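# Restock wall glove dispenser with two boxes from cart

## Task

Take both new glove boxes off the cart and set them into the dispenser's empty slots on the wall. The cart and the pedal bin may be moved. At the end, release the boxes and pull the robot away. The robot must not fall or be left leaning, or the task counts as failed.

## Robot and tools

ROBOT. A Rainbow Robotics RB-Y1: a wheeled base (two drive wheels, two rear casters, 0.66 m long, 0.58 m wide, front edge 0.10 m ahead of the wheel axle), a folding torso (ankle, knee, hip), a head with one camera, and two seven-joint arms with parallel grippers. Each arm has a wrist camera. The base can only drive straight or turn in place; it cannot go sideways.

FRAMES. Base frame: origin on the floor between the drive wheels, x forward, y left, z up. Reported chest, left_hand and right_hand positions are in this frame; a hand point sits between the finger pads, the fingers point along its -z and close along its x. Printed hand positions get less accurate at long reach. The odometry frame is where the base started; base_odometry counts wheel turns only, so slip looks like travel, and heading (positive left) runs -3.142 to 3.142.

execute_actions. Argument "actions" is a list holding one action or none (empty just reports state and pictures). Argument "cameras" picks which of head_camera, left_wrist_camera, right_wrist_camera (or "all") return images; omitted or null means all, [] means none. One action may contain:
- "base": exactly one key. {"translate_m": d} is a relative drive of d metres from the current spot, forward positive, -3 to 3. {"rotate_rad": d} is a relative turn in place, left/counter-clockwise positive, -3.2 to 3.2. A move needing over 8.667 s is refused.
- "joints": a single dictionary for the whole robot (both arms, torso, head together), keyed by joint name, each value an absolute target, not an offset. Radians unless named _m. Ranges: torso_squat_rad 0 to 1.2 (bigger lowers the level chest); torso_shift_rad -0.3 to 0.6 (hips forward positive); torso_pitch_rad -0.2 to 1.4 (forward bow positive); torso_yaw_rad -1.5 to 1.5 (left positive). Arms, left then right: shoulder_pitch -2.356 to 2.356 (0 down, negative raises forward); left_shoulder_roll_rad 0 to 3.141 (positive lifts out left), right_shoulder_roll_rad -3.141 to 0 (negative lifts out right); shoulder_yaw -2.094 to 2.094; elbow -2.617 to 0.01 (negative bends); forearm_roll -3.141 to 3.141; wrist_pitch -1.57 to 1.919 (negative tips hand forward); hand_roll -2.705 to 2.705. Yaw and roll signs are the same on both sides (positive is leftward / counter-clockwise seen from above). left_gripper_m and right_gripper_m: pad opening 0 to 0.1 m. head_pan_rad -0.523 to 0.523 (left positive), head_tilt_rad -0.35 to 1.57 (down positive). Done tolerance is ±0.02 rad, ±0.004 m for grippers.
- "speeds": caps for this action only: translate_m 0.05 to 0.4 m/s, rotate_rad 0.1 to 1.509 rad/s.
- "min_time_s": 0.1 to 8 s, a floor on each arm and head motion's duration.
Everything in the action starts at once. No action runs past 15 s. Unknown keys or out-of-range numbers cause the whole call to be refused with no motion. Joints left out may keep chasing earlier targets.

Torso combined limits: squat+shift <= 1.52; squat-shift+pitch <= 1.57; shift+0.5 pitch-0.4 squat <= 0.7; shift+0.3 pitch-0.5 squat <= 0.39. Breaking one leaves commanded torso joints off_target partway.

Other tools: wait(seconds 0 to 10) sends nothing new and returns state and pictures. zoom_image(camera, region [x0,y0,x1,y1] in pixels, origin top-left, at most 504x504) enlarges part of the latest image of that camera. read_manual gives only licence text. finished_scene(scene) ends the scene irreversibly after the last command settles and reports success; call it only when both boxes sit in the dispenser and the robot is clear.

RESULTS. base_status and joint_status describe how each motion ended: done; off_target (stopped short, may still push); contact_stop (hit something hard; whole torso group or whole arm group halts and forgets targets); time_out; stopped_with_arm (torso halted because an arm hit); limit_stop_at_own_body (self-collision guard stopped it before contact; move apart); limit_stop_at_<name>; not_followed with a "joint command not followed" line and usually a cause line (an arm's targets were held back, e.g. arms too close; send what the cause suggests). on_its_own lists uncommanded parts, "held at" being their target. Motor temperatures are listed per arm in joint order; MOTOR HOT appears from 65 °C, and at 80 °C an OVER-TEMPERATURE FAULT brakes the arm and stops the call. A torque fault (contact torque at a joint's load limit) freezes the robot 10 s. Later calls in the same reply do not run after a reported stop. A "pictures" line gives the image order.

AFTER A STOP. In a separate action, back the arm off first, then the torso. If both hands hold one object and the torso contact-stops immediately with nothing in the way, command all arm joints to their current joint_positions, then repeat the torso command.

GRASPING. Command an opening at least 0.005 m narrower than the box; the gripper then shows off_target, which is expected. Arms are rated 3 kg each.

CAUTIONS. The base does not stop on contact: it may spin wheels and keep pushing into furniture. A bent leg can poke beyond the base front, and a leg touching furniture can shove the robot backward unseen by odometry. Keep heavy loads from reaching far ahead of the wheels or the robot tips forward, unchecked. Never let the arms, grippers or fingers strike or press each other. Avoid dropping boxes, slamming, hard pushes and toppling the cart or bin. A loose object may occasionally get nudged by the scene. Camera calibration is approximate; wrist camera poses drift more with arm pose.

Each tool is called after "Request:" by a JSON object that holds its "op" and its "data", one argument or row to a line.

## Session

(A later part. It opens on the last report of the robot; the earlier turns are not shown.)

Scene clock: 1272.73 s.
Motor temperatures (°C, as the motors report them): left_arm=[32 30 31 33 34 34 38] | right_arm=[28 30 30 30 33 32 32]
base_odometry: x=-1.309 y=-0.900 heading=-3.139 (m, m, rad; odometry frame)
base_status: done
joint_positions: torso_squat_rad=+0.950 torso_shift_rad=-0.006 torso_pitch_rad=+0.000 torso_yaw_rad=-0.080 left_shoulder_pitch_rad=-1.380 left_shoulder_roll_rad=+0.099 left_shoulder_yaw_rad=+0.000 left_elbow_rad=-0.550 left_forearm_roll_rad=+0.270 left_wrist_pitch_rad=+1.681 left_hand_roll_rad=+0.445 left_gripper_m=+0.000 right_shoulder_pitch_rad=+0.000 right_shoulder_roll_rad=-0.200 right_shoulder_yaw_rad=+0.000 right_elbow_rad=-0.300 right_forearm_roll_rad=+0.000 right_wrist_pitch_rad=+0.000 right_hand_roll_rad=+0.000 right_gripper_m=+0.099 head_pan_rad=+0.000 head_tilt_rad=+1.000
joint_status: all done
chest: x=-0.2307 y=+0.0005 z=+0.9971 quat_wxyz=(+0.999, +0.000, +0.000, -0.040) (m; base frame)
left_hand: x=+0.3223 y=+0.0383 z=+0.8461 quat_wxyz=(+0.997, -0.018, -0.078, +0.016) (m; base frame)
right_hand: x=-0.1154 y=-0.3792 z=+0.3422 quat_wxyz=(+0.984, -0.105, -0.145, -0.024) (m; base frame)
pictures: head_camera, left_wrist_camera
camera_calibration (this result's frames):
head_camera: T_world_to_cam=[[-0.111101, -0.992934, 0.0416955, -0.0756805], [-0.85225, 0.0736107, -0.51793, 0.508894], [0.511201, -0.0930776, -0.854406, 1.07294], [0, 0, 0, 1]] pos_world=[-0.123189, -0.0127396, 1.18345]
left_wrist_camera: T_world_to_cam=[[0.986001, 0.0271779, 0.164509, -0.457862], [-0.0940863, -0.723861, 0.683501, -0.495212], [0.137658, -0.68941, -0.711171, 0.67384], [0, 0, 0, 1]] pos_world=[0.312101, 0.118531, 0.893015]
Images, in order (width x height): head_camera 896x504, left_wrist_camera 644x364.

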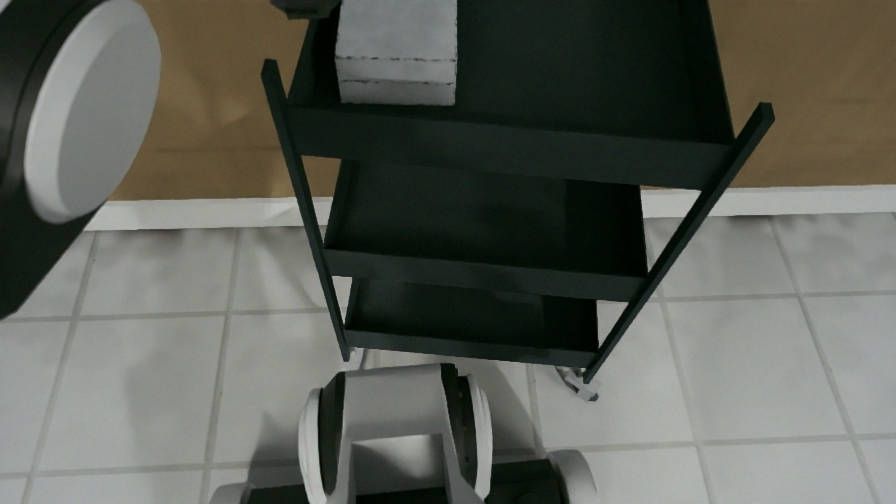

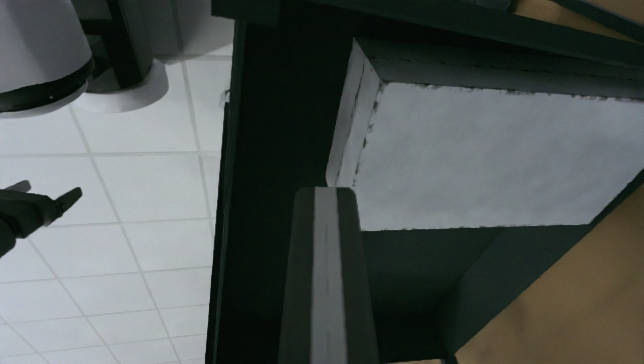

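Request:
{"op": "execute_actions", "data": {
  "actions": [
    {"base":{"translate_m":-0.012},"speeds":{"translate_m":0.05},"joints":{"torso_squat_rad":1.05}}
  ],
  "cameras": ["left_wrist_camera"]
}}

Request:
{"op": "execute_actions", "data": {
  "actions": [
    {"joints":{"torso_squat_rad":1.11}}
  ],
  "cameras": ["left_wrist_camera","head_camera"]
}}

Scene clock: 1280.87 s.
Motor temperatures (°C, as the motors report them): left_arm=[32 30 31 34 34 34 38] | right_arm=[28 30 30 30 33 32 32]
base_odometry: x=-1.297 y=-0.900 heading=-3.138 (m, m, rad; odometry frame)
base_status: done
joint_positions: torso_squat_rad=+1.050 torso_shift_rad=-0.006 torso_pitch_rad=+0.000 torso_yaw_rad=-0.080 left_shoulder_pitch_rad=-1.380 left_shoulder_roll_rad=+0.099 left_shoulder_yaw_rad=+0.000 left_elbow_rad=-0.550 left_forearm_roll_rad=+0.270 left_wrist_pitch_rad=+1.681 left_hand_roll_rad=+0.445 left_gripper_m=+0.000 right_shoulder_pitch_rad=+0.000 right_shoulder_roll_rad=-0.200 right_shoulder_yaw_rad=+0.000 right_elbow_rad=-0.300 right_forearm_roll_rad=+0.000 right_wrist_pitch_rad=+0.000 right_hand_roll_rad=+0.000 right_gripper_m=+0.099 head_pan_rad=+0.000 head_tilt_rad=+1.000
joint_status: all done
chest: x=-0.2303 y=+0.0004 z=+0.9382 quat_wxyz=(+0.999, +0.000, +0.000, -0.040) (m; base frame)
left_hand: x=+0.3226 y=+0.0383 z=+0.7873 quat_wxyz=(+0.997, -0.018, -0.078, +0.016) (m; base frame)
right_hand: x=-0.1149 y=-0.3792 z=+0.2834 quat_wxyz=(+0.984, -0.105, -0.145, -0.024) (m; base frame)
pictures: left_wrist_camera
camera_calibration (this result's frames):
left_wrist_camera: T_world_to_cam=[[0.985975, 0.027188, 0.164663, -0.448648], [-0.0941855, -0.723861, 0.683487, -0.454994], [0.137776, -0.68941, -0.711148, 0.6319], [0, 0, 0, 1]] pos_world=[0.312442, 0.118483, 0.834233]
Images, in order (width x height): left_wrist_camera 644x364.

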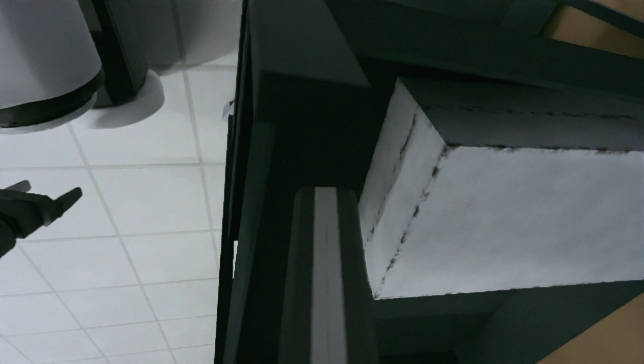

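Scene clock: 1281.87 s.
Motor temperatures (°C, as the motors report them): left_arm=[32 30 31 34 34 34 38] | right_arm=[28 30 30 30 33 32 32]
base_odometry: x=-1.297 y=-0.900 heading=-3.138 (m, m, rad; odometry frame)
base_status: not commanded
joint_positions: torso_squat_rad=+1.110 torso_shift_rad=-0.006 torso_pitch_rad=+0.000 torso_yaw_rad=-0.080 left_shoulder_pitch_rad=-1.380 left_shoulder_roll_rad=+0.099 left_shoulder_yaw_rad=+0.000 left_elbow_rad=-0.550 left_forearm_roll_rad=+0.270 left_wrist_pitch_rad=+1.681 left_hand_roll_rad=+0.445 left_gripper_m=+0.000 right_shoulder_pitch_rad=+0.000 right_shoulder_roll_rad=-0.200 right_shoulder_yaw_rad=+0.000 right_elbow_rad=-0.300 right_forearm_roll_rad=+0.000 right_wrist_pitch_rad=+0.000 right_hand_roll_rad=+0.000 right_gripper_m=+0.099 head_pan_rad=+0.000 head_tilt_rad=+1.000
joint_status: all done
chest: x=-0.2301 y=+0.0004 z=+0.9012 quat_wxyz=(+0.999, +0.000, +0.000, -0.040) (m; base frame)
left_hand: x=+0.3228 y=+0.0382 z=+0.7503 quat_wxyz=(+0.997, -0.018, -0.078, +0.016) (m; base frame)
right_hand: x=-0.1147 y=-0.3793 z=+0.2463 quat_wxyz=(+0.984, -0.105, -0.145, -0.024) (m; base frame)
pictures: head_camera, left_wrist_camera
camera_calibration (this result's frames):
head_camera: T_world_to_cam=[[-0.111105, -0.992934, 0.0416787, -0.0716942], [-0.852179, 0.0736097, -0.518047, 0.459819], [0.511318, -0.0930752, -0.854336, 0.990669], [0, 0, 0, 1]] pos_world=[-0.122665, -0.0128281, 1.08756]
left_wrist_camera: T_world_to_cam=[[0.985971, 0.0271869, 0.164688, -0.442799], [-0.0942041, -0.723861, 0.683485, -0.429684], [0.137793, -0.68941, -0.711145, 0.605504], [0, 0, 0, 1]] pos_world=[0.312674, 0.118448, 0.797207]
Images, in order (width x height): head_camera 896x504, left_wrist_camera 644x364.

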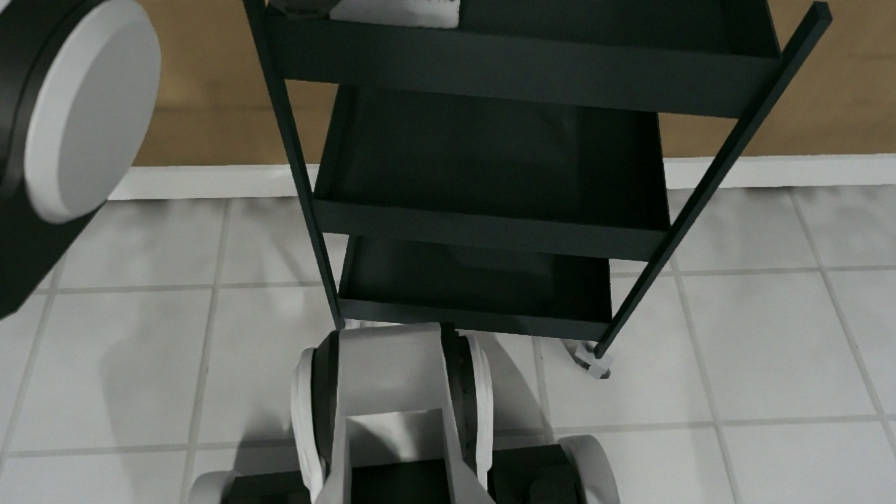

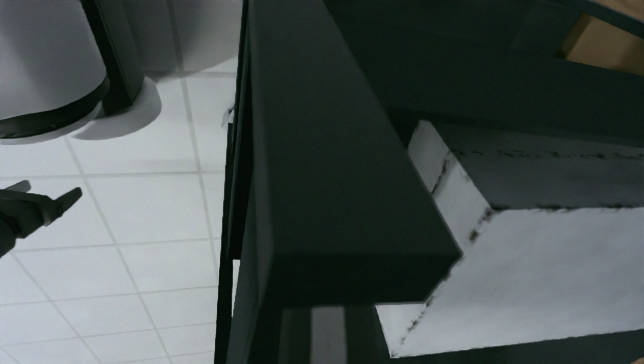

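Request:
{"op": "execute_actions", "data": {
  "actions": [
    {"base":{"translate_m":0.05},"speeds":{"translate_m":0.05},"joints":{"head_tilt_rad":0.75}}
  ],
  "cameras": ["left_wrist_camera","head_camera"]
}}

Scene clock: 1286.53 s.
Motor temperatures (°C, as the motors report them): left_arm=[32 30 31 34 34 34 38] | right_arm=[28 30 30 30 33 32 32]
base_odometry: x=-1.347 y=-0.900 heading=-3.139 (m, m, rad; odometry frame)
base_status: done
joint_positions: torso_squat_rad=+1.110 torso_shift_rad=-0.006 torso_pitch_rad=+0.000 torso_yaw_rad=-0.080 left_shoulder_pitch_rad=-1.380 left_shoulder_roll_rad=+0.099 left_shoulder_yaw_rad=+0.000 left_elbow_rad=-0.550 left_forearm_roll_rad=+0.270 left_wrist_pitch_rad=+1.681 left_hand_roll_rad=+0.445 left_gripper_m=+0.000 right_shoulder_pitch_rad=+0.000 right_shoulder_roll_rad=-0.200 right_shoulder_yaw_rad=+0.000 right_elbow_rad=-0.300 right_forearm_roll_rad=+0.000 right_wrist_pitch_rad=+0.000 right_hand_roll_rad=+0.000 right_gripper_m=+0.099 head_pan_rad=+0.000 head_tilt_rad=+0.750
joint_status: all done
chest: x=-0.2300 y=+0.0004 z=+0.9012 quat_wxyz=(+0.999, +0.000, +0.000, -0.040) (m; base frame)
left_hand: x=+0.3229 y=+0.0382 z=+0.7501 quat_wxyz=(+0.997, -0.018, -0.078, +0.016) (m; base frame)
right_hand: x=-0.1148 y=-0.3793 z=+0.2463 quat_wxyz=(+0.984, -0.105, -0.145, -0.024) (m; base frame)
pictures: head_camera, left_wrist_camera
camera_calibration (this result's frames):
head_camera: T_world_to_cam=[[-0.120333, -0.992197, 0.0326424, -0.0636491], [-0.698125, 0.0611992, -0.713356, 0.707067], [0.705792, -0.108629, -0.700042, 0.861122], [0, 0, 0, 1]] pos_world=[-0.12181, -0.012882, 1.10929]
left_wrist_camera: T_world_to_cam=[[0.98601, 0.0271801, 0.164453, -0.442672], [-0.0940449, -0.723864, 0.683503, -0.429658], [0.137619, -0.689407, -0.711181, 0.605484], [0, 0, 0, 1]] pos_world=[0.312746, 0.118443, 0.79708]
Images, in order (width x height): head_camera 896x504, left_wrist_camera 644x364.

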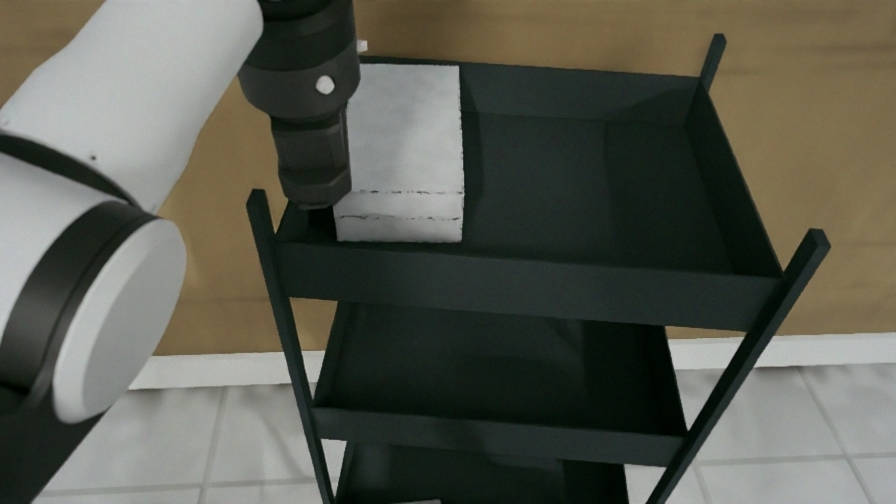

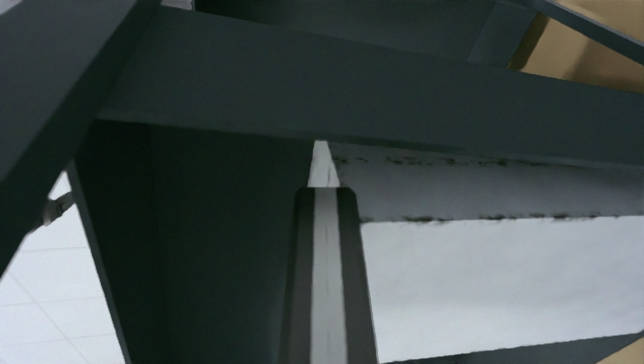

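Request:
{"op": "execute_actions", "data": {
  "actions": [
    {"base":{"translate_m":-0.06},"speeds":{"translate_m":0.05}}
  ],
  "cameras": []
}}

Request:
{"op": "execute_actions", "data": {
  "actions": [
    {"joints":{"torso_yaw_rad":-0.23,"left_hand_roll_rad":0.595,"head_pan_rad":0.2}}
  ],
  "cameras": ["left_wrist_camera","head_camera"]
}}

Scene clock: 1296.83 s.
Motor temperatures (°C, as the motors report them): left_arm=[32 30 31 33 34 34 38] | right_arm=[28 30 30 30 33 32 32]
base_odometry: x=-1.287 y=-0.900 heading=-3.138 (m, m, rad; odometry frame)
base_status: done
joint_positions: torso_squat_rad=+1.110 torso_shift_rad=-0.006 torso_pitch_rad=+0.000 torso_yaw_rad=-0.080 left_shoulder_pitch_rad=-1.381 left_shoulder_roll_rad=+0.099 left_shoulder_yaw_rad=+0.000 left_elbow_rad=-0.551 left_forearm_roll_rad=+0.270 left_wrist_pitch_rad=+1.680 left_hand_roll_rad=+0.445 left_gripper_m=+0.000 right_shoulder_pitch_rad=+0.000 right_shoulder_roll_rad=-0.200 right_shoulder_yaw_rad=+0.000 right_elbow_rad=-0.300 right_forearm_roll_rad=+0.000 right_wrist_pitch_rad=+0.000 right_hand_roll_rad=+0.000 right_gripper_m=+0.099 head_pan_rad=+0.000 head_tilt_rad=+0.750
joint_status: not commanded
chest: x=-0.2300 y=+0.0004 z=+0.9012 quat_wxyz=(+0.999, +0.000, +0.000, -0.040) (m; base frame)
left_hand: x=+0.3235 y=+0.0380 z=+0.7510 quat_wxyz=(+0.997, -0.019, -0.079, +0.016) (m; base frame)
right_hand: x=-0.1148 y=-0.3793 z=+0.2463 quat_wxyz=(+0.984, -0.105, -0.145, -0.024) (m; base frame)
pictures: none
No camera images: the call's "cameras" was empty. Leave "cameras" out to get every camera's image.

Scene clock: 1297.83 s.
Motor temperatures (°C, as the motors report them): left_arm=[32 30 31 33 34 34 38] | right_arm=[28 30 30 30 33 32 32]
base_odometry: x=-1.287 y=-0.900 heading=-3.138 (m, m, rad; odometry frame)
base_status: not commanded
joint_positions: torso_squat_rad=+1.110 torso_shift_rad=-0.006 torso_pitch_rad=+0.000 torso_yaw_rad=-0.230 left_shoulder_pitch_rad=-1.381 left_shoulder_roll_rad=+0.099 left_shoulder_yaw_rad=+0.000 left_elbow_rad=-0.550 left_forearm_roll_rad=+0.270 left_wrist_pitch_rad=+1.681 left_hand_roll_rad=+0.595 left_gripper_m=+0.000 right_shoulder_pitch_rad=+0.000 right_shoulder_roll_rad=-0.200 right_shoulder_yaw_rad=+0.000 right_elbow_rad=-0.300 right_forearm_roll_rad=+0.000 right_wrist_pitch_rad=+0.000 right_hand_roll_rad=+0.000 right_gripper_m=+0.099 head_pan_rad=+0.200 head_tilt_rad=+0.750
joint_status: all done
chest: x=-0.2300 y=+0.0004 z=+0.9012 quat_wxyz=(+0.993, +0.000, +0.000, -0.115) (m; base frame)
left_hand: x=+0.3225 y=-0.0450 z=+0.7504 quat_wxyz=(+0.997, -0.030, -0.074, +0.016) (m; base frame)
right_hand: x=-0.1727 y=-0.3922 z=+0.2463 quat_wxyz=(+0.979, -0.115, -0.136, -0.098) (m; base frame)
pictures: head_camera, left_wrist_camera
camera_calibration (this result's frames):
head_camera: T_world_to_cam=[[-0.0706534, -0.996966, 0.0326489, -0.056606], [-0.700342, 0.026272, -0.713324, 0.706276], [0.710302, -0.0732641, -0.700074, 0.862249], [0, 0, 0, 1]] pos_world=[-0.121823, -0.0118177, 1.10929]
left_wrist_camera: T_world_to_cam=[[0.987068, 0.0286392, 0.157725, -0.43526], [-0.091404, -0.707745, 0.70053, -0.503026], [0.131692, -0.705887, -0.695975, 0.538166], [0, 0, 0, 1]] pos_world=[0.312781, 0.0363351, 0.795586]
Images, in order (width x height): head_camera 896x504, left_wrist_camera 644x364.

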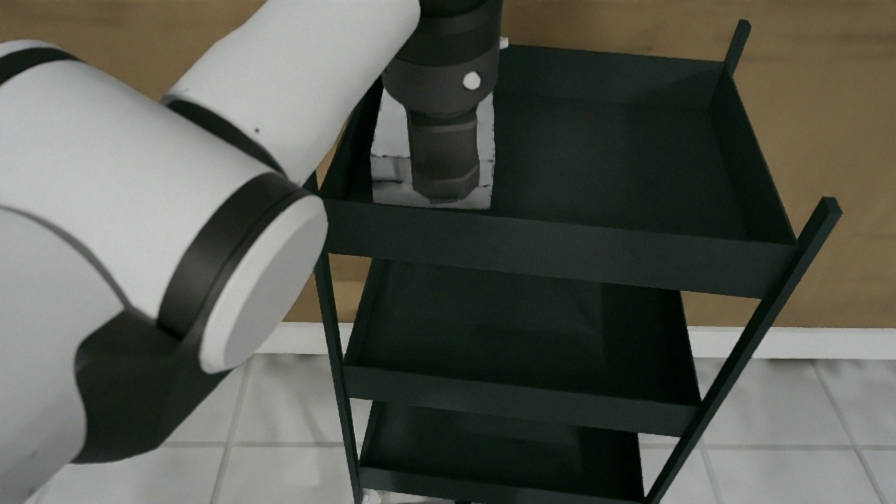

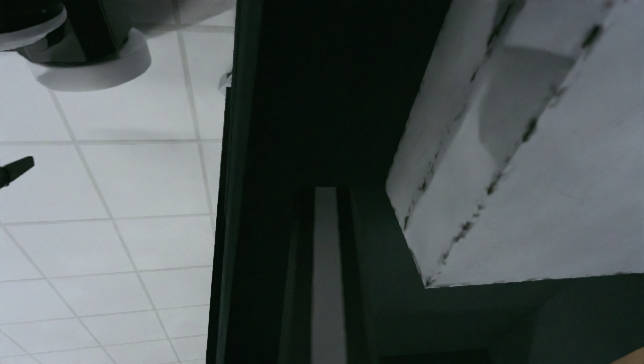

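Good. Push forward, then lift while pushing.

Request:
{"op": "execute_actions", "data": {
  "actions": [
    {"base":{"translate_m":0.05},"speeds":{"translate_m":0.05}}
  ],
  "cameras": ["left_wrist_camera","head_camera"]
}}

Request:
{"op": "execute_actions", "data": {
  "actions": [
    {"base":{"translate_m":0.015},"speeds":{"translate_m":0.05},"joints":{"torso_squat_rad":1.0}}
  ],
  "cameras": ["left_wrist_camera","head_camera"]
}}

Scene clock: 1304.93 s.
Motor temperatures (°C, as the motors report them): left_arm=[32 30 31 33 34 34 38] | right_arm=[28 30 30 30 33 32 32]
base_odometry: x=-1.337 y=-0.900 heading=-3.139 (m, m, rad; odometry frame)
base_status: done
joint_positions: torso_squat_rad=+1.110 torso_shift_rad=-0.006 torso_pitch_rad=+0.000 torso_yaw_rad=-0.230 left_shoulder_pitch_rad=-1.381 left_shoulder_roll_rad=+0.099 left_shoulder_yaw_rad=+0.000 left_elbow_rad=-0.550 left_forearm_roll_rad=+0.270 left_wrist_pitch_rad=+1.681 left_hand_roll_rad=+0.595 left_gripper_m=+0.000 right_shoulder_pitch_rad=+0.000 right_shoulder_roll_rad=-0.200 right_shoulder_yaw_rad=+0.000 right_elbow_rad=-0.300 right_forearm_roll_rad=+0.000 right_wrist_pitch_rad=+0.000 right_hand_roll_rad=+0.000 right_gripper_m=+0.099 head_pan_rad=+0.200 head_tilt_rad=+0.750
joint_status: not commanded
chest: x=-0.2300 y=+0.0004 z=+0.9012 quat_wxyz=(+0.993, +0.000, +0.000, -0.115) (m; base frame)
left_hand: x=+0.3224 y=-0.0449 z=+0.7504 quat_wxyz=(+0.997, -0.030, -0.074, +0.016) (m; base frame)
right_hand: x=-0.1728 y=-0.3922 z=+0.2463 quat_wxyz=(+0.979, -0.115, -0.136, -0.098) (m; base frame)
pictures: head_camera, left_wrist_camera
camera_calibration (this result's frames):
head_camera: T_world_to_cam=[[-0.0706548, -0.996966, 0.0326493, -0.0566074], [-0.700285, 0.0262668, -0.71338, 0.706303], [0.710358, -0.0732675, -0.700017, 0.862238], [0, 0, 0, 1]] pos_world=[-0.121883, -0.011814, 1.10929]
left_wrist_camera: T_world_to_cam=[[0.987093, 0.0286804, 0.157557, -0.435058], [-0.0912441, -0.707809, 0.700486, -0.502983], [0.131611, -0.705821, -0.696057, 0.538256], [0, 0, 0, 1]] pos_world=[0.312708, 0.0363741, 0.795536]
Images, in order (width x height): head_camera 896x504, left_wrist_camera 644x364.

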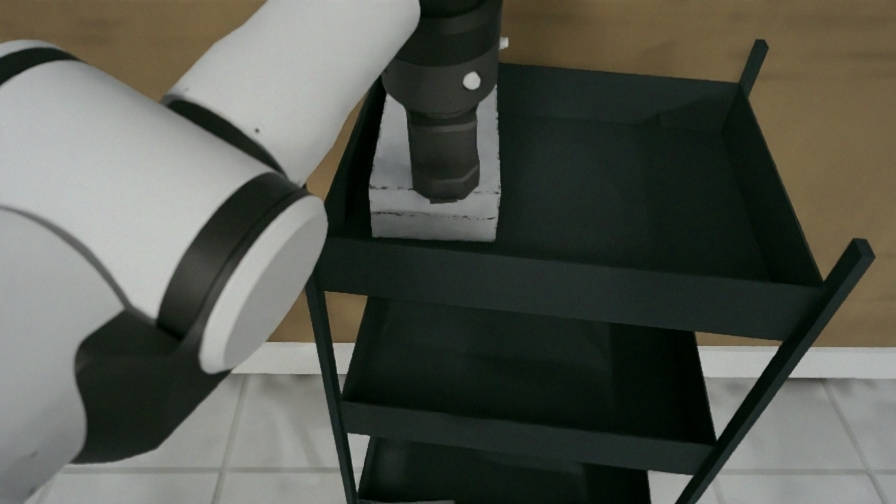

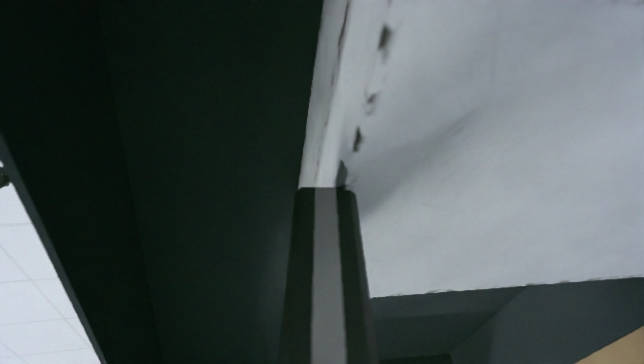

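Scene clock: 1306.07 s.
Motor temperatures (°C, as the motors report them): left_arm=[32 30 31 33 34 34 38] | right_arm=[28 30 30 30 33 32 32]
base_odometry: x=-1.352 y=-0.900 heading=-3.140 (m, m, rad; odometry frame)
base_status: done
joint_positions: torso_squat_rad=+1.000 torso_shift_rad=-0.006 torso_pitch_rad=+0.000 torso_yaw_rad=-0.230 left_shoulder_pitch_rad=-1.380 left_shoulder_roll_rad=+0.099 left_shoulder_yaw_rad=+0.000 left_elbow_rad=-0.550 left_forearm_roll_rad=+0.270 left_wrist_pitch_rad=+1.681 left_hand_roll_rad=+0.595 left_gripper_m=+0.000 right_shoulder_pitch_rad=+0.000 right_shoulder_roll_rad=-0.200 right_shoulder_yaw_rad=+0.000 right_elbow_rad=-0.300 right_forearm_roll_rad=+0.000 right_wrist_pitch_rad=+0.000 right_hand_roll_rad=+0.000 right_gripper_m=+0.099 head_pan_rad=+0.200 head_tilt_rad=+0.750
joint_status: all done
chest: x=-0.2304 y=+0.0004 z=+0.9681 quat_wxyz=(+0.993, +0.000, +0.000, -0.115) (m; base frame)
left_hand: x=+0.3220 y=-0.0448 z=+0.8171 quat_wxyz=(+0.997, -0.030, -0.074, +0.016) (m; base frame)
right_hand: x=-0.1732 y=-0.3922 z=+0.3132 quat_wxyz=(+0.979, -0.115, -0.136, -0.098) (m; base frame)
pictures: head_camera, left_wrist_camera
camera_calibration (this result's frames):
head_camera: T_world_to_cam=[[-0.0706475, -0.996966, 0.0326685, -0.0587703], [-0.700424, 0.0262623, -0.713244, 0.753655], [0.710222, -0.0732707, -0.700155, 0.90944], [0, 0, 0, 1]] pos_world=[-0.122178, -0.0117495, 1.17621]
left_wrist_camera: T_world_to_cam=[[0.987169, 0.0287226, 0.157072, -0.444777], [-0.0908593, -0.707867, 0.700478, -0.549782], [0.131305, -0.705762, -0.696175, 0.584998], [0, 0, 0, 1]] pos_world=[0.312304, 0.0364714, 0.862233]
Images, in order (width x height): head_camera 896x504, left_wrist_camera 644x364.

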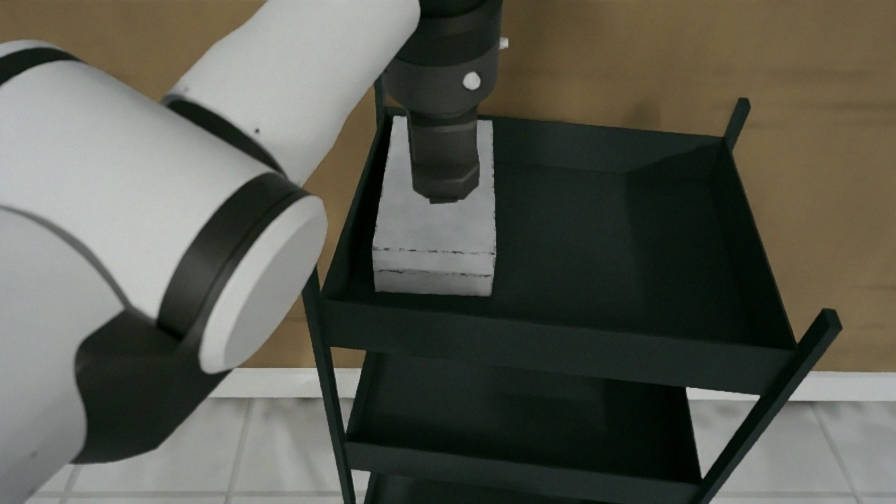

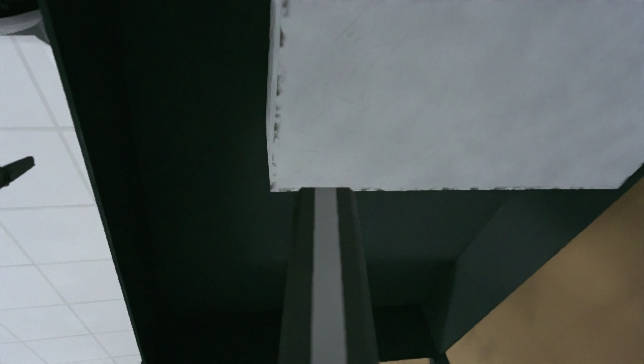

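Request:
{"op": "execute_actions", "data": {
  "actions": [
    {"base":{"translate_m":-0.06},"speeds":{"translate_m":0.05}}
  ],
  "cameras": []
}}

Request:
{"op": "execute_actions", "data": {
  "actions": [
    {"joints":{"torso_squat_rad":1.19}}
  ],
  "cameras": ["left_wrist_camera"]
}}

Request:
{"op": "execute_actions", "data": {
  "actions": [
    {"base":{"translate_m":0.05},"speeds":{"translate_m":0.05}}
  ],
  "cameras": ["left_wrist_camera","head_camera"]
}}

Scene clock: 1317.50 s.
Motor temperatures (°C, as the motors report them): left_arm=[32 30 31 33 34 34 38] | right_arm=[28 30 30 30 33 32 32]
base_odometry: x=-1.292 y=-0.900 heading=-3.139 (m, m, rad; odometry frame)
base_status: done
joint_positions: torso_squat_rad=+1.000 torso_shift_rad=-0.006 torso_pitch_rad=+0.000 torso_yaw_rad=-0.230 left_shoulder_pitch_rad=-1.380 left_shoulder_roll_rad=+0.099 left_shoulder_yaw_rad=+0.000 left_elbow_rad=-0.550 left_forearm_roll_rad=+0.270 left_wrist_pitch_rad=+1.681 left_hand_roll_rad=+0.595 left_gripper_m=+0.000 right_shoulder_pitch_rad=+0.000 right_shoulder_roll_rad=-0.200 right_shoulder_yaw_rad=+0.000 right_elbow_rad=-0.300 right_forearm_roll_rad=+0.000 right_wrist_pitch_rad=+0.000 right_hand_roll_rad=+0.000 right_gripper_m=+0.099 head_pan_rad=+0.200 head_tilt_rad=+0.750
joint_status: not commanded
chest: x=-0.2305 y=+0.0004 z=+0.9681 quat_wxyz=(+0.993, +0.000, +0.000, -0.115) (m; base frame)
left_hand: x=+0.3219 y=-0.0448 z=+0.8172 quat_wxyz=(+0.997, -0.030, -0.074, +0.016) (m; base frame)
right_hand: x=-0.1732 y=-0.3922 z=+0.3133 quat_wxyz=(+0.979, -0.115, -0.136, -0.098) (m; base frame)
pictures: none
No camera images: the call's "cameras" was empty. Leave "cameras" out to get every camera's image.

Scene clock: 1318.93 s.
Motor temperatures (°C, as the motors report them): left_arm=[32 30 31 33 34 34 38] | right_arm=[28 30 30 30 33 32 32]
base_odometry: x=-1.292 y=-0.900 heading=-3.139 (m, m, rad; odometry frame)
base_status: not commanded
joint_positions: torso_squat_rad=+1.190 torso_shift_rad=-0.007 torso_pitch_rad=+0.000 torso_yaw_rad=-0.230 left_shoulder_pitch_rad=-1.380 left_shoulder_roll_rad=+0.099 left_shoulder_yaw_rad=+0.000 left_elbow_rad=-0.550 left_forearm_roll_rad=+0.270 left_wrist_pitch_rad=+1.681 left_hand_roll_rad=+0.595 left_gripper_m=+0.000 right_shoulder_pitch_rad=+0.000 right_shoulder_roll_rad=-0.200 right_shoulder_yaw_rad=+0.000 right_elbow_rad=-0.300 right_forearm_roll_rad=+0.000 right_wrist_pitch_rad=+0.000 right_hand_roll_rad=+0.000 right_gripper_m=+0.099 head_pan_rad=+0.200 head_tilt_rad=+0.750
joint_status: all done
chest: x=-0.2298 y=+0.0003 z=+0.8501 quat_wxyz=(+0.993, +0.000, +0.000, -0.115) (m; base frame)
left_hand: x=+0.3226 y=-0.0449 z=+0.6992 quat_wxyz=(+0.997, -0.030, -0.074, +0.016) (m; base frame)
right_hand: x=-0.1724 y=-0.3923 z=+0.1952 quat_wxyz=(+0.979, -0.115, -0.137, -0.098) (m; base frame)
pictures: left_wrist_camera
camera_calibration (this result's frames):
left_wrist_camera: T_world_to_cam=[[0.987118, 0.0287604, 0.157389, -0.427092], [-0.091053, -0.707895, 0.700424, -0.46713], [0.13156, -0.705732, -0.696157, 0.502715], [0, 0, 0, 1]] pos_world=[0.31292, 0.0363862, 0.744377]
Images, in order (width x height): left_wrist_camera 644x364.

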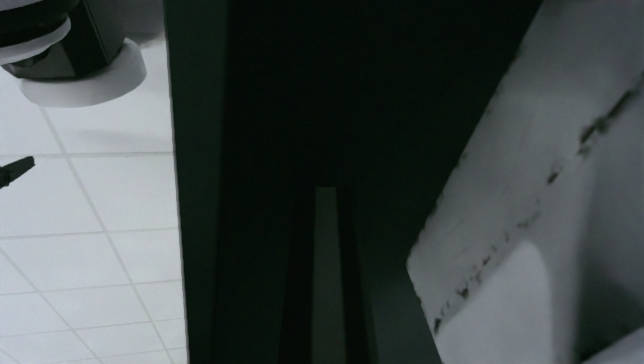

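Scene clock: 1320.97 s.
Motor temperatures (°C, as the motors report them): left_arm=[32 30 31 33 34 34 38] | right_arm=[28 30 30 30 33 32 32]
base_odometry: x=-1.342 y=-0.900 heading=-3.139 (m, m, rad; odometry frame)
base_status: done
joint_positions: torso_squat_rad=+1.190 torso_shift_rad=-0.006 torso_pitch_rad=+0.000 torso_yaw_rad=-0.230 left_shoulder_pitch_rad=-1.381 left_shoulder_roll_rad=+0.099 left_shoulder_yaw_rad=+0.000 left_elbow_rad=-0.550 left_forearm_roll_rad=+0.270 left_wrist_pitch_rad=+1.681 left_hand_roll_rad=+0.595 left_gripper_m=+0.000 right_shoulder_pitch_rad=+0.000 right_shoulder_roll_rad=-0.200 right_shoulder_yaw_rad=+0.000 right_elbow_rad=-0.300 right_forearm_roll_rad=+0.000 right_wrist_pitch_rad=+0.000 right_hand_roll_rad=+0.000 right_gripper_m=+0.099 head_pan_rad=+0.200 head_tilt_rad=+0.750
joint_status: not commanded
chest: x=-0.2297 y=+0.0003 z=+0.8501 quat_wxyz=(+0.993, +0.000, +0.000, -0.115) (m; base frame)
left_hand: x=+0.3227 y=-0.0449 z=+0.6994 quat_wxyz=(+0.997, -0.030, -0.074, +0.016) (m; base frame)
right_hand: x=-0.1724 y=-0.3923 z=+0.1952 quat_wxyz=(+0.979, -0.115, -0.136, -0.098) (m; base frame)
pictures: head_camera, left_wrist_camera
camera_calibration (this result's frames):
head_camera: T_world_to_cam=[[-0.0706586, -0.996965, 0.032677, -0.0549754], [-0.700216, 0.0262425, -0.713449, 0.670135], [0.710426, -0.0732922, -0.699945, 0.826195], [0, 0, 0, 1]] pos_world=[-0.121596, -0.0118409, 1.05819]
left_wrist_camera: T_world_to_cam=[[0.9871, 0.0290461, 0.157451, -0.427275], [-0.090979, -0.707454, 0.700879, -0.467633], [0.131747, -0.706162, -0.695685, 0.502406], [0, 0, 0, 1]] pos_world=[0.313028, 0.0363615, 0.744545]
Images, in order (width x height): head_camera 896x504, left_wrist_camera 644x364.

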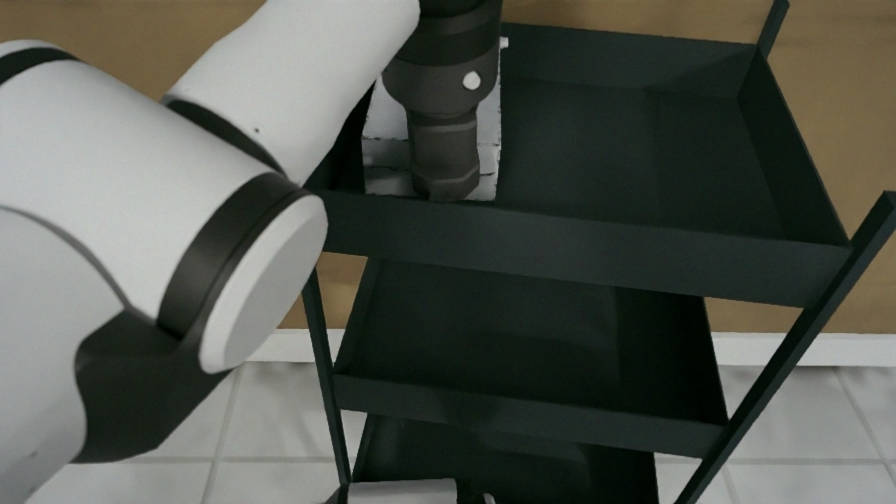

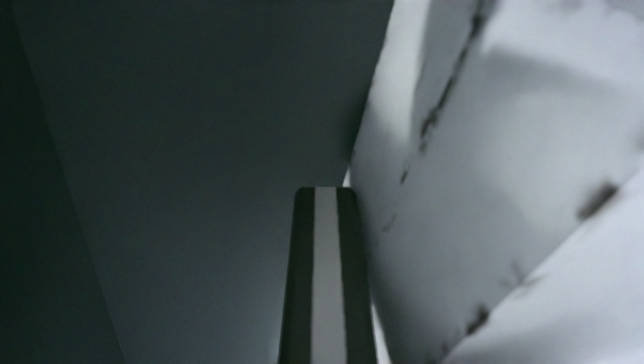

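Request:
{"op": "execute_actions", "data": {
  "actions": [
    {"base":{"translate_m":0.025},"speeds":{"translate_m":0.05}}
  ],
  "cameras": ["left_wrist_camera"]
}}

Request:
{"op": "execute_actions", "data": {
  "actions": [
    {"joints":{"torso_squat_rad":1.1,"head_tilt_rad":0.75},"min_time_s":2}
  ],
  "cameras": ["left_wrist_camera","head_camera"]
}}

Scene clock: 1325.93 s.
Motor temperatures (°C, as the motors report them): left_arm=[32 30 31 33 34 34 38] | right_arm=[28 30 30 30 33 32 32]
base_odometry: x=-1.367 y=-0.900 heading=-3.140 (m, m, rad; odometry frame)
base_status: done
joint_positions: torso_squat_rad=+1.190 torso_shift_rad=-0.007 torso_pitch_rad=-0.001 torso_yaw_rad=-0.230 left_shoulder_pitch_rad=-1.381 left_shoulder_roll_rad=+0.098 left_shoulder_yaw_rad=+0.000 left_elbow_rad=-0.550 left_forearm_roll_rad=+0.271 left_wrist_pitch_rad=+1.682 left_hand_roll_rad=+0.595 left_gripper_m=+0.000 right_shoulder_pitch_rad=+0.000 right_shoulder_roll_rad=-0.200 right_shoulder_yaw_rad=+0.000 right_elbow_rad=-0.300 right_forearm_roll_rad=+0.000 right_wrist_pitch_rad=+0.000 right_hand_roll_rad=+0.000 right_gripper_m=+0.099 head_pan_rad=+0.200 head_tilt_rad=+0.750
joint_status: not commanded
chest: x=-0.2299 y=+0.0003 z=+0.8501 quat_wxyz=(+0.993, +0.000, +0.000, -0.115) (m; base frame)
left_hand: x=+0.3221 y=-0.0453 z=+0.6994 quat_wxyz=(+0.997, -0.030, -0.074, +0.016) (m; base frame)
right_hand: x=-0.1723 y=-0.3923 z=+0.1952 quat_wxyz=(+0.979, -0.115, -0.137, -0.098) (m; base frame)
pictures: left_wrist_camera
camera_calibration (this result's frames):
left_wrist_camera: T_world_to_cam=[[0.987311, 0.0281188, 0.156287, -0.425884], [-0.0907996, -0.707464, 0.700892, -0.46802], [0.130276, -0.70619, -0.695934, 0.502827], [0, 0, 0, 1]] pos_world=[0.312478, 0.0359596, 0.744526]
Images, in order (width x height): left_wrist_camera 644x364.

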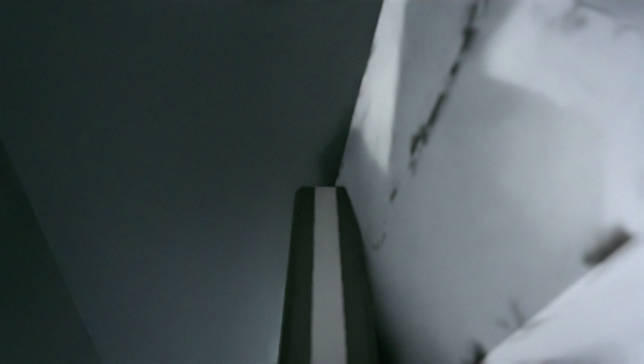

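Scene clock: 1327.00 s.
Motor temperatures (°C, as the motors report them): left_arm=[32 30 31 33 34 34 38] | right_arm=[28 30 30 30 33 32 32]
base_odometry: x=-1.367 y=-0.900 heading=-3.140 (m, m, rad; odometry frame)
base_status: not commanded
joint_positions: torso_squat_rad=+1.100 torso_shift_rad=-0.006 torso_pitch_rad=+0.000 torso_yaw_rad=-0.230 left_shoulder_pitch_rad=-1.379 left_shoulder_roll_rad=+0.098 left_shoulder_yaw_rad=+0.000 left_elbow_rad=-0.549 left_forearm_roll_rad=+0.271 left_wrist_pitch_rad=+1.682 left_hand_roll_rad=+0.595 left_gripper_m=+0.000 right_shoulder_pitch_rad=+0.000 right_shoulder_roll_rad=-0.200 right_shoulder_yaw_rad=+0.000 right_elbow_rad=-0.300 right_forearm_roll_rad=+0.000 right_wrist_pitch_rad=+0.000 right_hand_roll_rad=+0.000 right_gripper_m=+0.099 head_pan_rad=+0.200 head_tilt_rad=+0.750
joint_status: all done
chest: x=-0.2301 y=+0.0004 z=+0.9074 quat_wxyz=(+0.993, +0.000, +0.000, -0.115) (m; base frame)
left_hand: x=+0.3215 y=-0.0448 z=+0.7554 quat_wxyz=(+0.997, -0.030, -0.072, +0.016) (m; base frame)
right_hand: x=-0.1728 y=-0.3922 z=+0.2525 quat_wxyz=(+0.979, -0.115, -0.136, -0.098) (m; base frame)
pictures: head_camera, left_wrist_camera
camera_calibration (this result's frames):
head_camera: T_world_to_cam=[[-0.0706552, -0.996965, 0.0326834, -0.0568256], [-0.700278, 0.026242, -0.713388, 0.710716], [0.710365, -0.0732921, -0.700007, 0.866623], [0, 0, 0, 1]] pos_world=[-0.121935, -0.0117872, 1.11552]
left_wrist_camera: T_world_to_cam=[[0.987708, 0.0287723, 0.153642, -0.432173], [-0.0883347, -0.708175, 0.700489, -0.507437], [0.12896, -0.70545, -0.696928, 0.543472], [0, 0, 0, 1]] pos_world=[0.31195, 0.0364728, 0.800616]
Images, in order (width x height): head_camera 896x504, left_wrist_camera 644x364.

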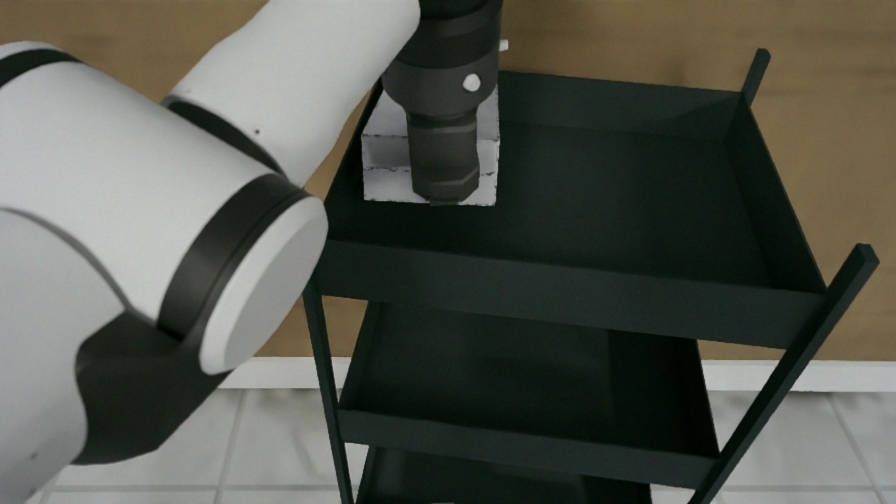

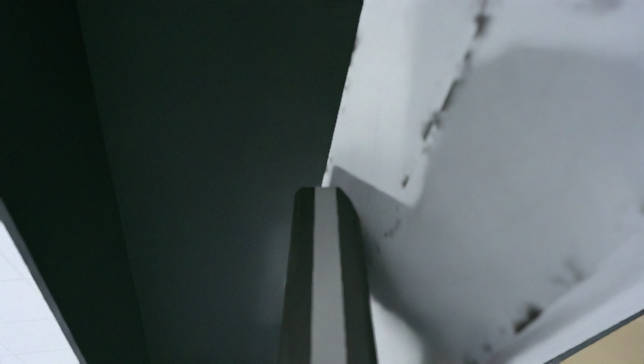

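It's lifting with the finger. Continue.

Request:
{"op": "execute_actions", "data": {
  "actions": [
    {"joints":{"torso_squat_rad":1.0},"base":{"translate_m":0.02},"speeds":{"translate_m":0.05}}
  ],
  "cameras": ["head_camera"]
}}

Request:
{"op": "execute_actions", "data": {
  "actions": [
    {"joints":{"torso_squat_rad":0.9},"base":{"translate_m":0.035},"speeds":{"translate_m":0.06}}
  ],
  "cameras": ["head_camera","left_wrist_camera"]
}}

Scene clock: 1334.47 s.
Motor temperatures (°C, as the motors report them): left_arm=[33 30 31 34 34 36 38] | right_arm=[28 30 30 30 33 32 32]
base_odometry: x=-1.386 y=-0.900 heading=-3.141 (m, m, rad; odometry frame)
base_status: done
joint_positions: torso_squat_rad=+1.000 torso_shift_rad=-0.007 torso_pitch_rad=-0.001 torso_yaw_rad=-0.230 left_shoulder_pitch_rad=-1.379 left_shoulder_roll_rad=+0.097 left_shoulder_yaw_rad=+0.000 left_elbow_rad=-0.549 left_forearm_roll_rad=+0.271 left_wrist_pitch_rad=+1.683 left_hand_roll_rad=+0.595 left_gripper_m=+0.000 right_shoulder_pitch_rad=+0.000 right_shoulder_roll_rad=-0.200 right_shoulder_yaw_rad=+0.000 right_elbow_rad=-0.300 right_forearm_roll_rad=+0.000 right_wrist_pitch_rad=+0.000 right_hand_roll_rad=+0.000 right_gripper_m=+0.099 head_pan_rad=+0.200 head_tilt_rad=+0.750
joint_status: all done
chest: x=-0.2309 y=+0.0005 z=+0.9681 quat_wxyz=(+0.993, +0.000, +0.000, -0.115) (m; base frame)
left_hand: x=+0.3202 y=-0.0453 z=+0.8164 quat_wxyz=(+0.997, -0.030, -0.072, +0.016) (m; base frame)
right_hand: x=-0.1731 y=-0.3922 z=+0.3132 quat_wxyz=(+0.979, -0.115, -0.137, -0.098) (m; base frame)
pictures: head_camera
camera_calibration (this result's frames):
head_camera: T_world_to_cam=[[-0.0706182, -0.996969, 0.0326449, -0.0587515], [-0.699736, 0.0261875, -0.713921, 0.754081], [0.710903, -0.0732586, -0.699464, 0.909224], [0, 0, 0, 1]] pos_world=[-0.122862, -0.0117125, 1.17624]
Images, in order (width x height): head_camera 896x504.

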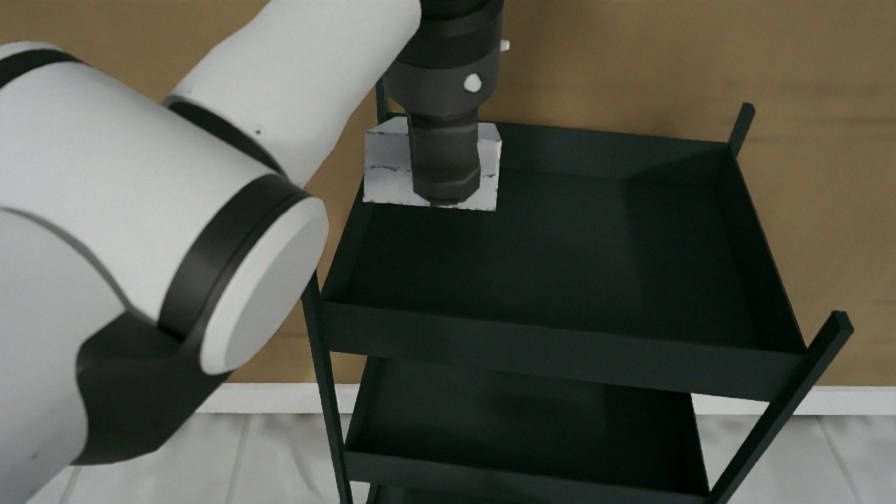

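Scene clock: 1335.57 s.
Motor temperatures (°C, as the motors report them): left_arm=[33 30 31 34 34 36 38] | right_arm=[28 30 30 30 33 32 32]
base_odometry: x=-1.421 y=-0.900 heading=+3.141 (m, m, rad; odometry frame)
base_status: done
joint_positions: torso_squat_rad=+0.900 torso_shift_rad=-0.007 torso_pitch_rad=-0.001 torso_yaw_rad=-0.230 left_shoulder_pitch_rad=-1.381 left_shoulder_roll_rad=+0.098 left_shoulder_yaw_rad=+0.000 left_elbow_rad=-0.550 left_forearm_roll_rad=+0.271 left_wrist_pitch_rad=+1.682 left_hand_roll_rad=+0.595 left_gripper_m=+0.000 right_shoulder_pitch_rad=+0.000 right_shoulder_roll_rad=-0.200 right_shoulder_yaw_rad=+0.000 right_elbow_rad=-0.300 right_forearm_roll_rad=+0.000 right_wrist_pitch_rad=+0.000 right_hand_roll_rad=+0.000 right_gripper_m=+0.099 head_pan_rad=+0.200 head_tilt_rad=+0.750
joint_status: all done
chest: x=-0.2310 y=+0.0005 z=+1.0250 quat_wxyz=(+0.993, +0.000, +0.000, -0.115) (m; base frame)
left_hand: x=+0.3210 y=-0.0452 z=+0.8743 quat_wxyz=(+0.997, -0.030, -0.074, +0.016) (m; base frame)
right_hand: x=-0.1735 y=-0.3921 z=+0.3702 quat_wxyz=(+0.979, -0.115, -0.137, -0.098) (m; base frame)
pictures: head_camera, left_wrist_camera
camera_calibration (this result's frames):
head_camera: T_world_to_cam=[[-0.0706063, -0.996969, 0.0326694, -0.0605929], [-0.699982, 0.026187, -0.71368, 0.794306], [0.710662, -0.0732584, -0.699709, 0.949397], [0, 0, 0, 1]] pos_world=[-0.122978, -0.0116586, 1.23316]
left_wrist_camera: T_world_to_cam=[[0.987262, 0.0281959, 0.156585, -0.452402], [-0.0909598, -0.707449, 0.700886, -0.590545], [0.130538, -0.706201, -0.695873, 0.624718], [0, 0, 0, 1]] pos_world=[0.311374, 0.036152, 0.919469]
Images, in order (width x height): head_camera 896x504, left_wrist_camera 644x364.

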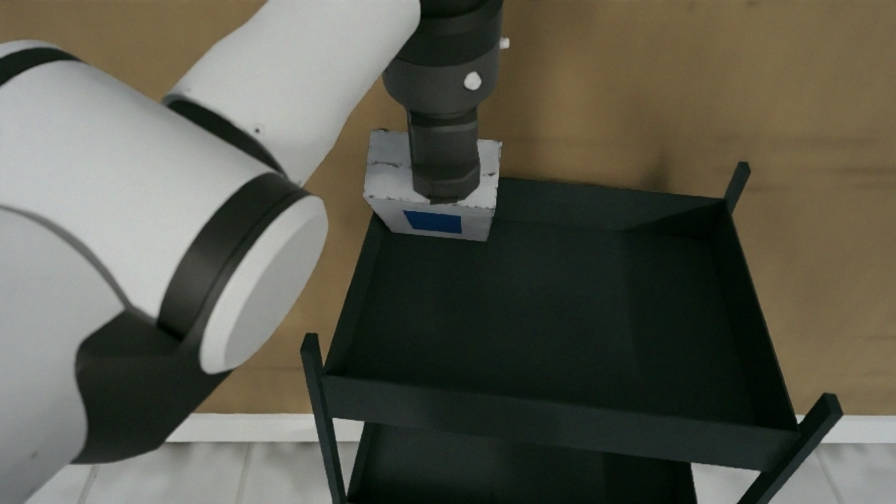

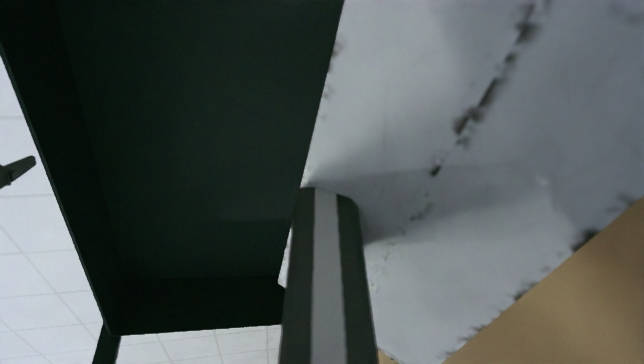

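Request:
{"op": "execute_actions", "data": {
  "actions": [
    {"joints":{"torso_squat_rad":0.87},"base":{"translate_m":0.04},"speeds":{"translate_m":0.06}}
  ],
  "cameras": ["head_camera","left_wrist_camera"]
}}

Scene clock: 1341.27 s.
Motor temperatures (°C, as the motors report them): left_arm=[32 30 31 34 34 36 38] | right_arm=[28 30 30 30 33 32 32]
base_odometry: x=-1.461 y=-0.900 heading=+3.139 (m, m, rad; odometry frame)
base_status: done
joint_positions: torso_squat_rad=+0.870 torso_shift_rad=-0.007 torso_pitch_rad=-0.002 torso_yaw_rad=-0.230 left_shoulder_pitch_rad=-1.383 left_shoulder_roll_rad=+0.099 left_shoulder_yaw_rad=+0.000 left_elbow_rad=-0.551 left_forearm_roll_rad=+0.271 left_wrist_pitch_rad=+1.682 left_hand_roll_rad=+0.595 left_gripper_m=+0.000 right_shoulder_pitch_rad=+0.000 right_shoulder_roll_rad=-0.200 right_shoulder_yaw_rad=+0.000 right_elbow_rad=-0.300 right_forearm_roll_rad=+0.000 right_wrist_pitch_rad=+0.000 right_hand_roll_rad=+0.000 right_gripper_m=+0.099 head_pan_rad=+0.200 head_tilt_rad=+0.750
joint_status: all done
chest: x=-0.2317 y=+0.0005 z=+1.0412 quat_wxyz=(+0.993, +0.000, -0.001, -0.115) (m; base frame)
left_hand: x=+0.3210 y=-0.0459 z=+0.8929 quat_wxyz=(+0.997, -0.031, -0.076, +0.015) (m; base frame)
right_hand: x=-0.1735 y=-0.3921 z=+0.3864 quat_wxyz=(+0.979, -0.115, -0.137, -0.098) (m; base frame)
pictures: head_camera, left_wrist_camera
camera_calibration (this result's frames):
head_camera: T_world_to_cam=[[-0.0706612, -0.996968, 0.0325968, -0.0610881], [-0.699247, 0.0262019, -0.714399, 0.806362], [0.711379, -0.0732736, -0.698979, 0.960586], [0, 0, 0, 1]] pos_world=[-0.12381, -0.0116456, 1.24949]
left_wrist_camera: T_world_to_cam=[[0.986597, 0.0272431, 0.160887, -0.458977], [-0.0948617, -0.706484, 0.701343, -0.603145], [0.132771, -0.707205, -0.69443, 0.635065], [0, 0, 0, 1]] pos_world=[0.311292, 0.0355128, 0.937863]
Images, in order (width x height): head_camera 896x504, left_wrist_camera 644x364.

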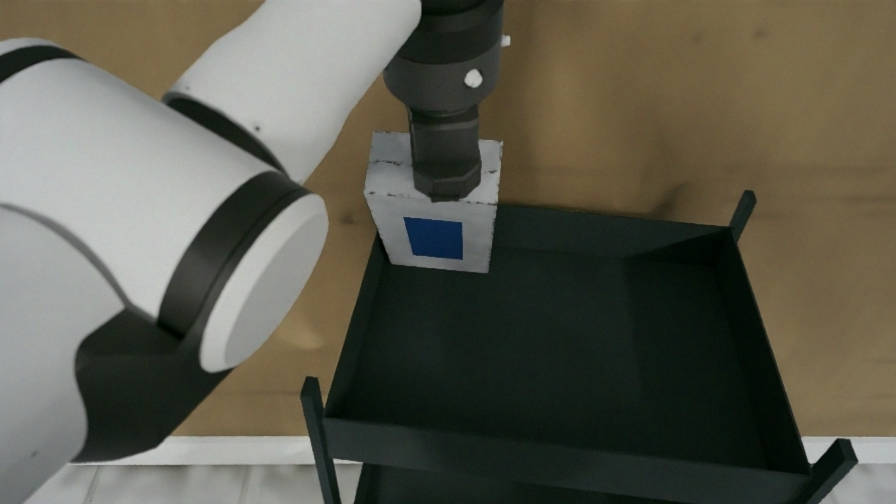

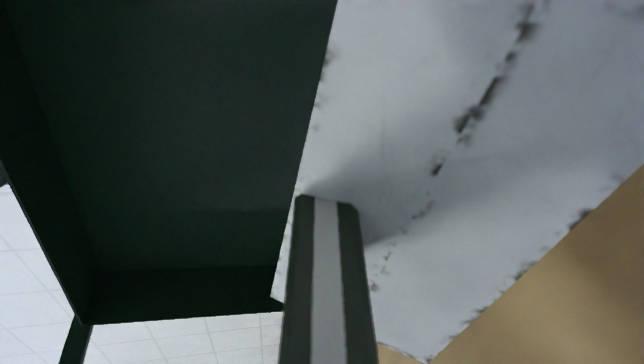

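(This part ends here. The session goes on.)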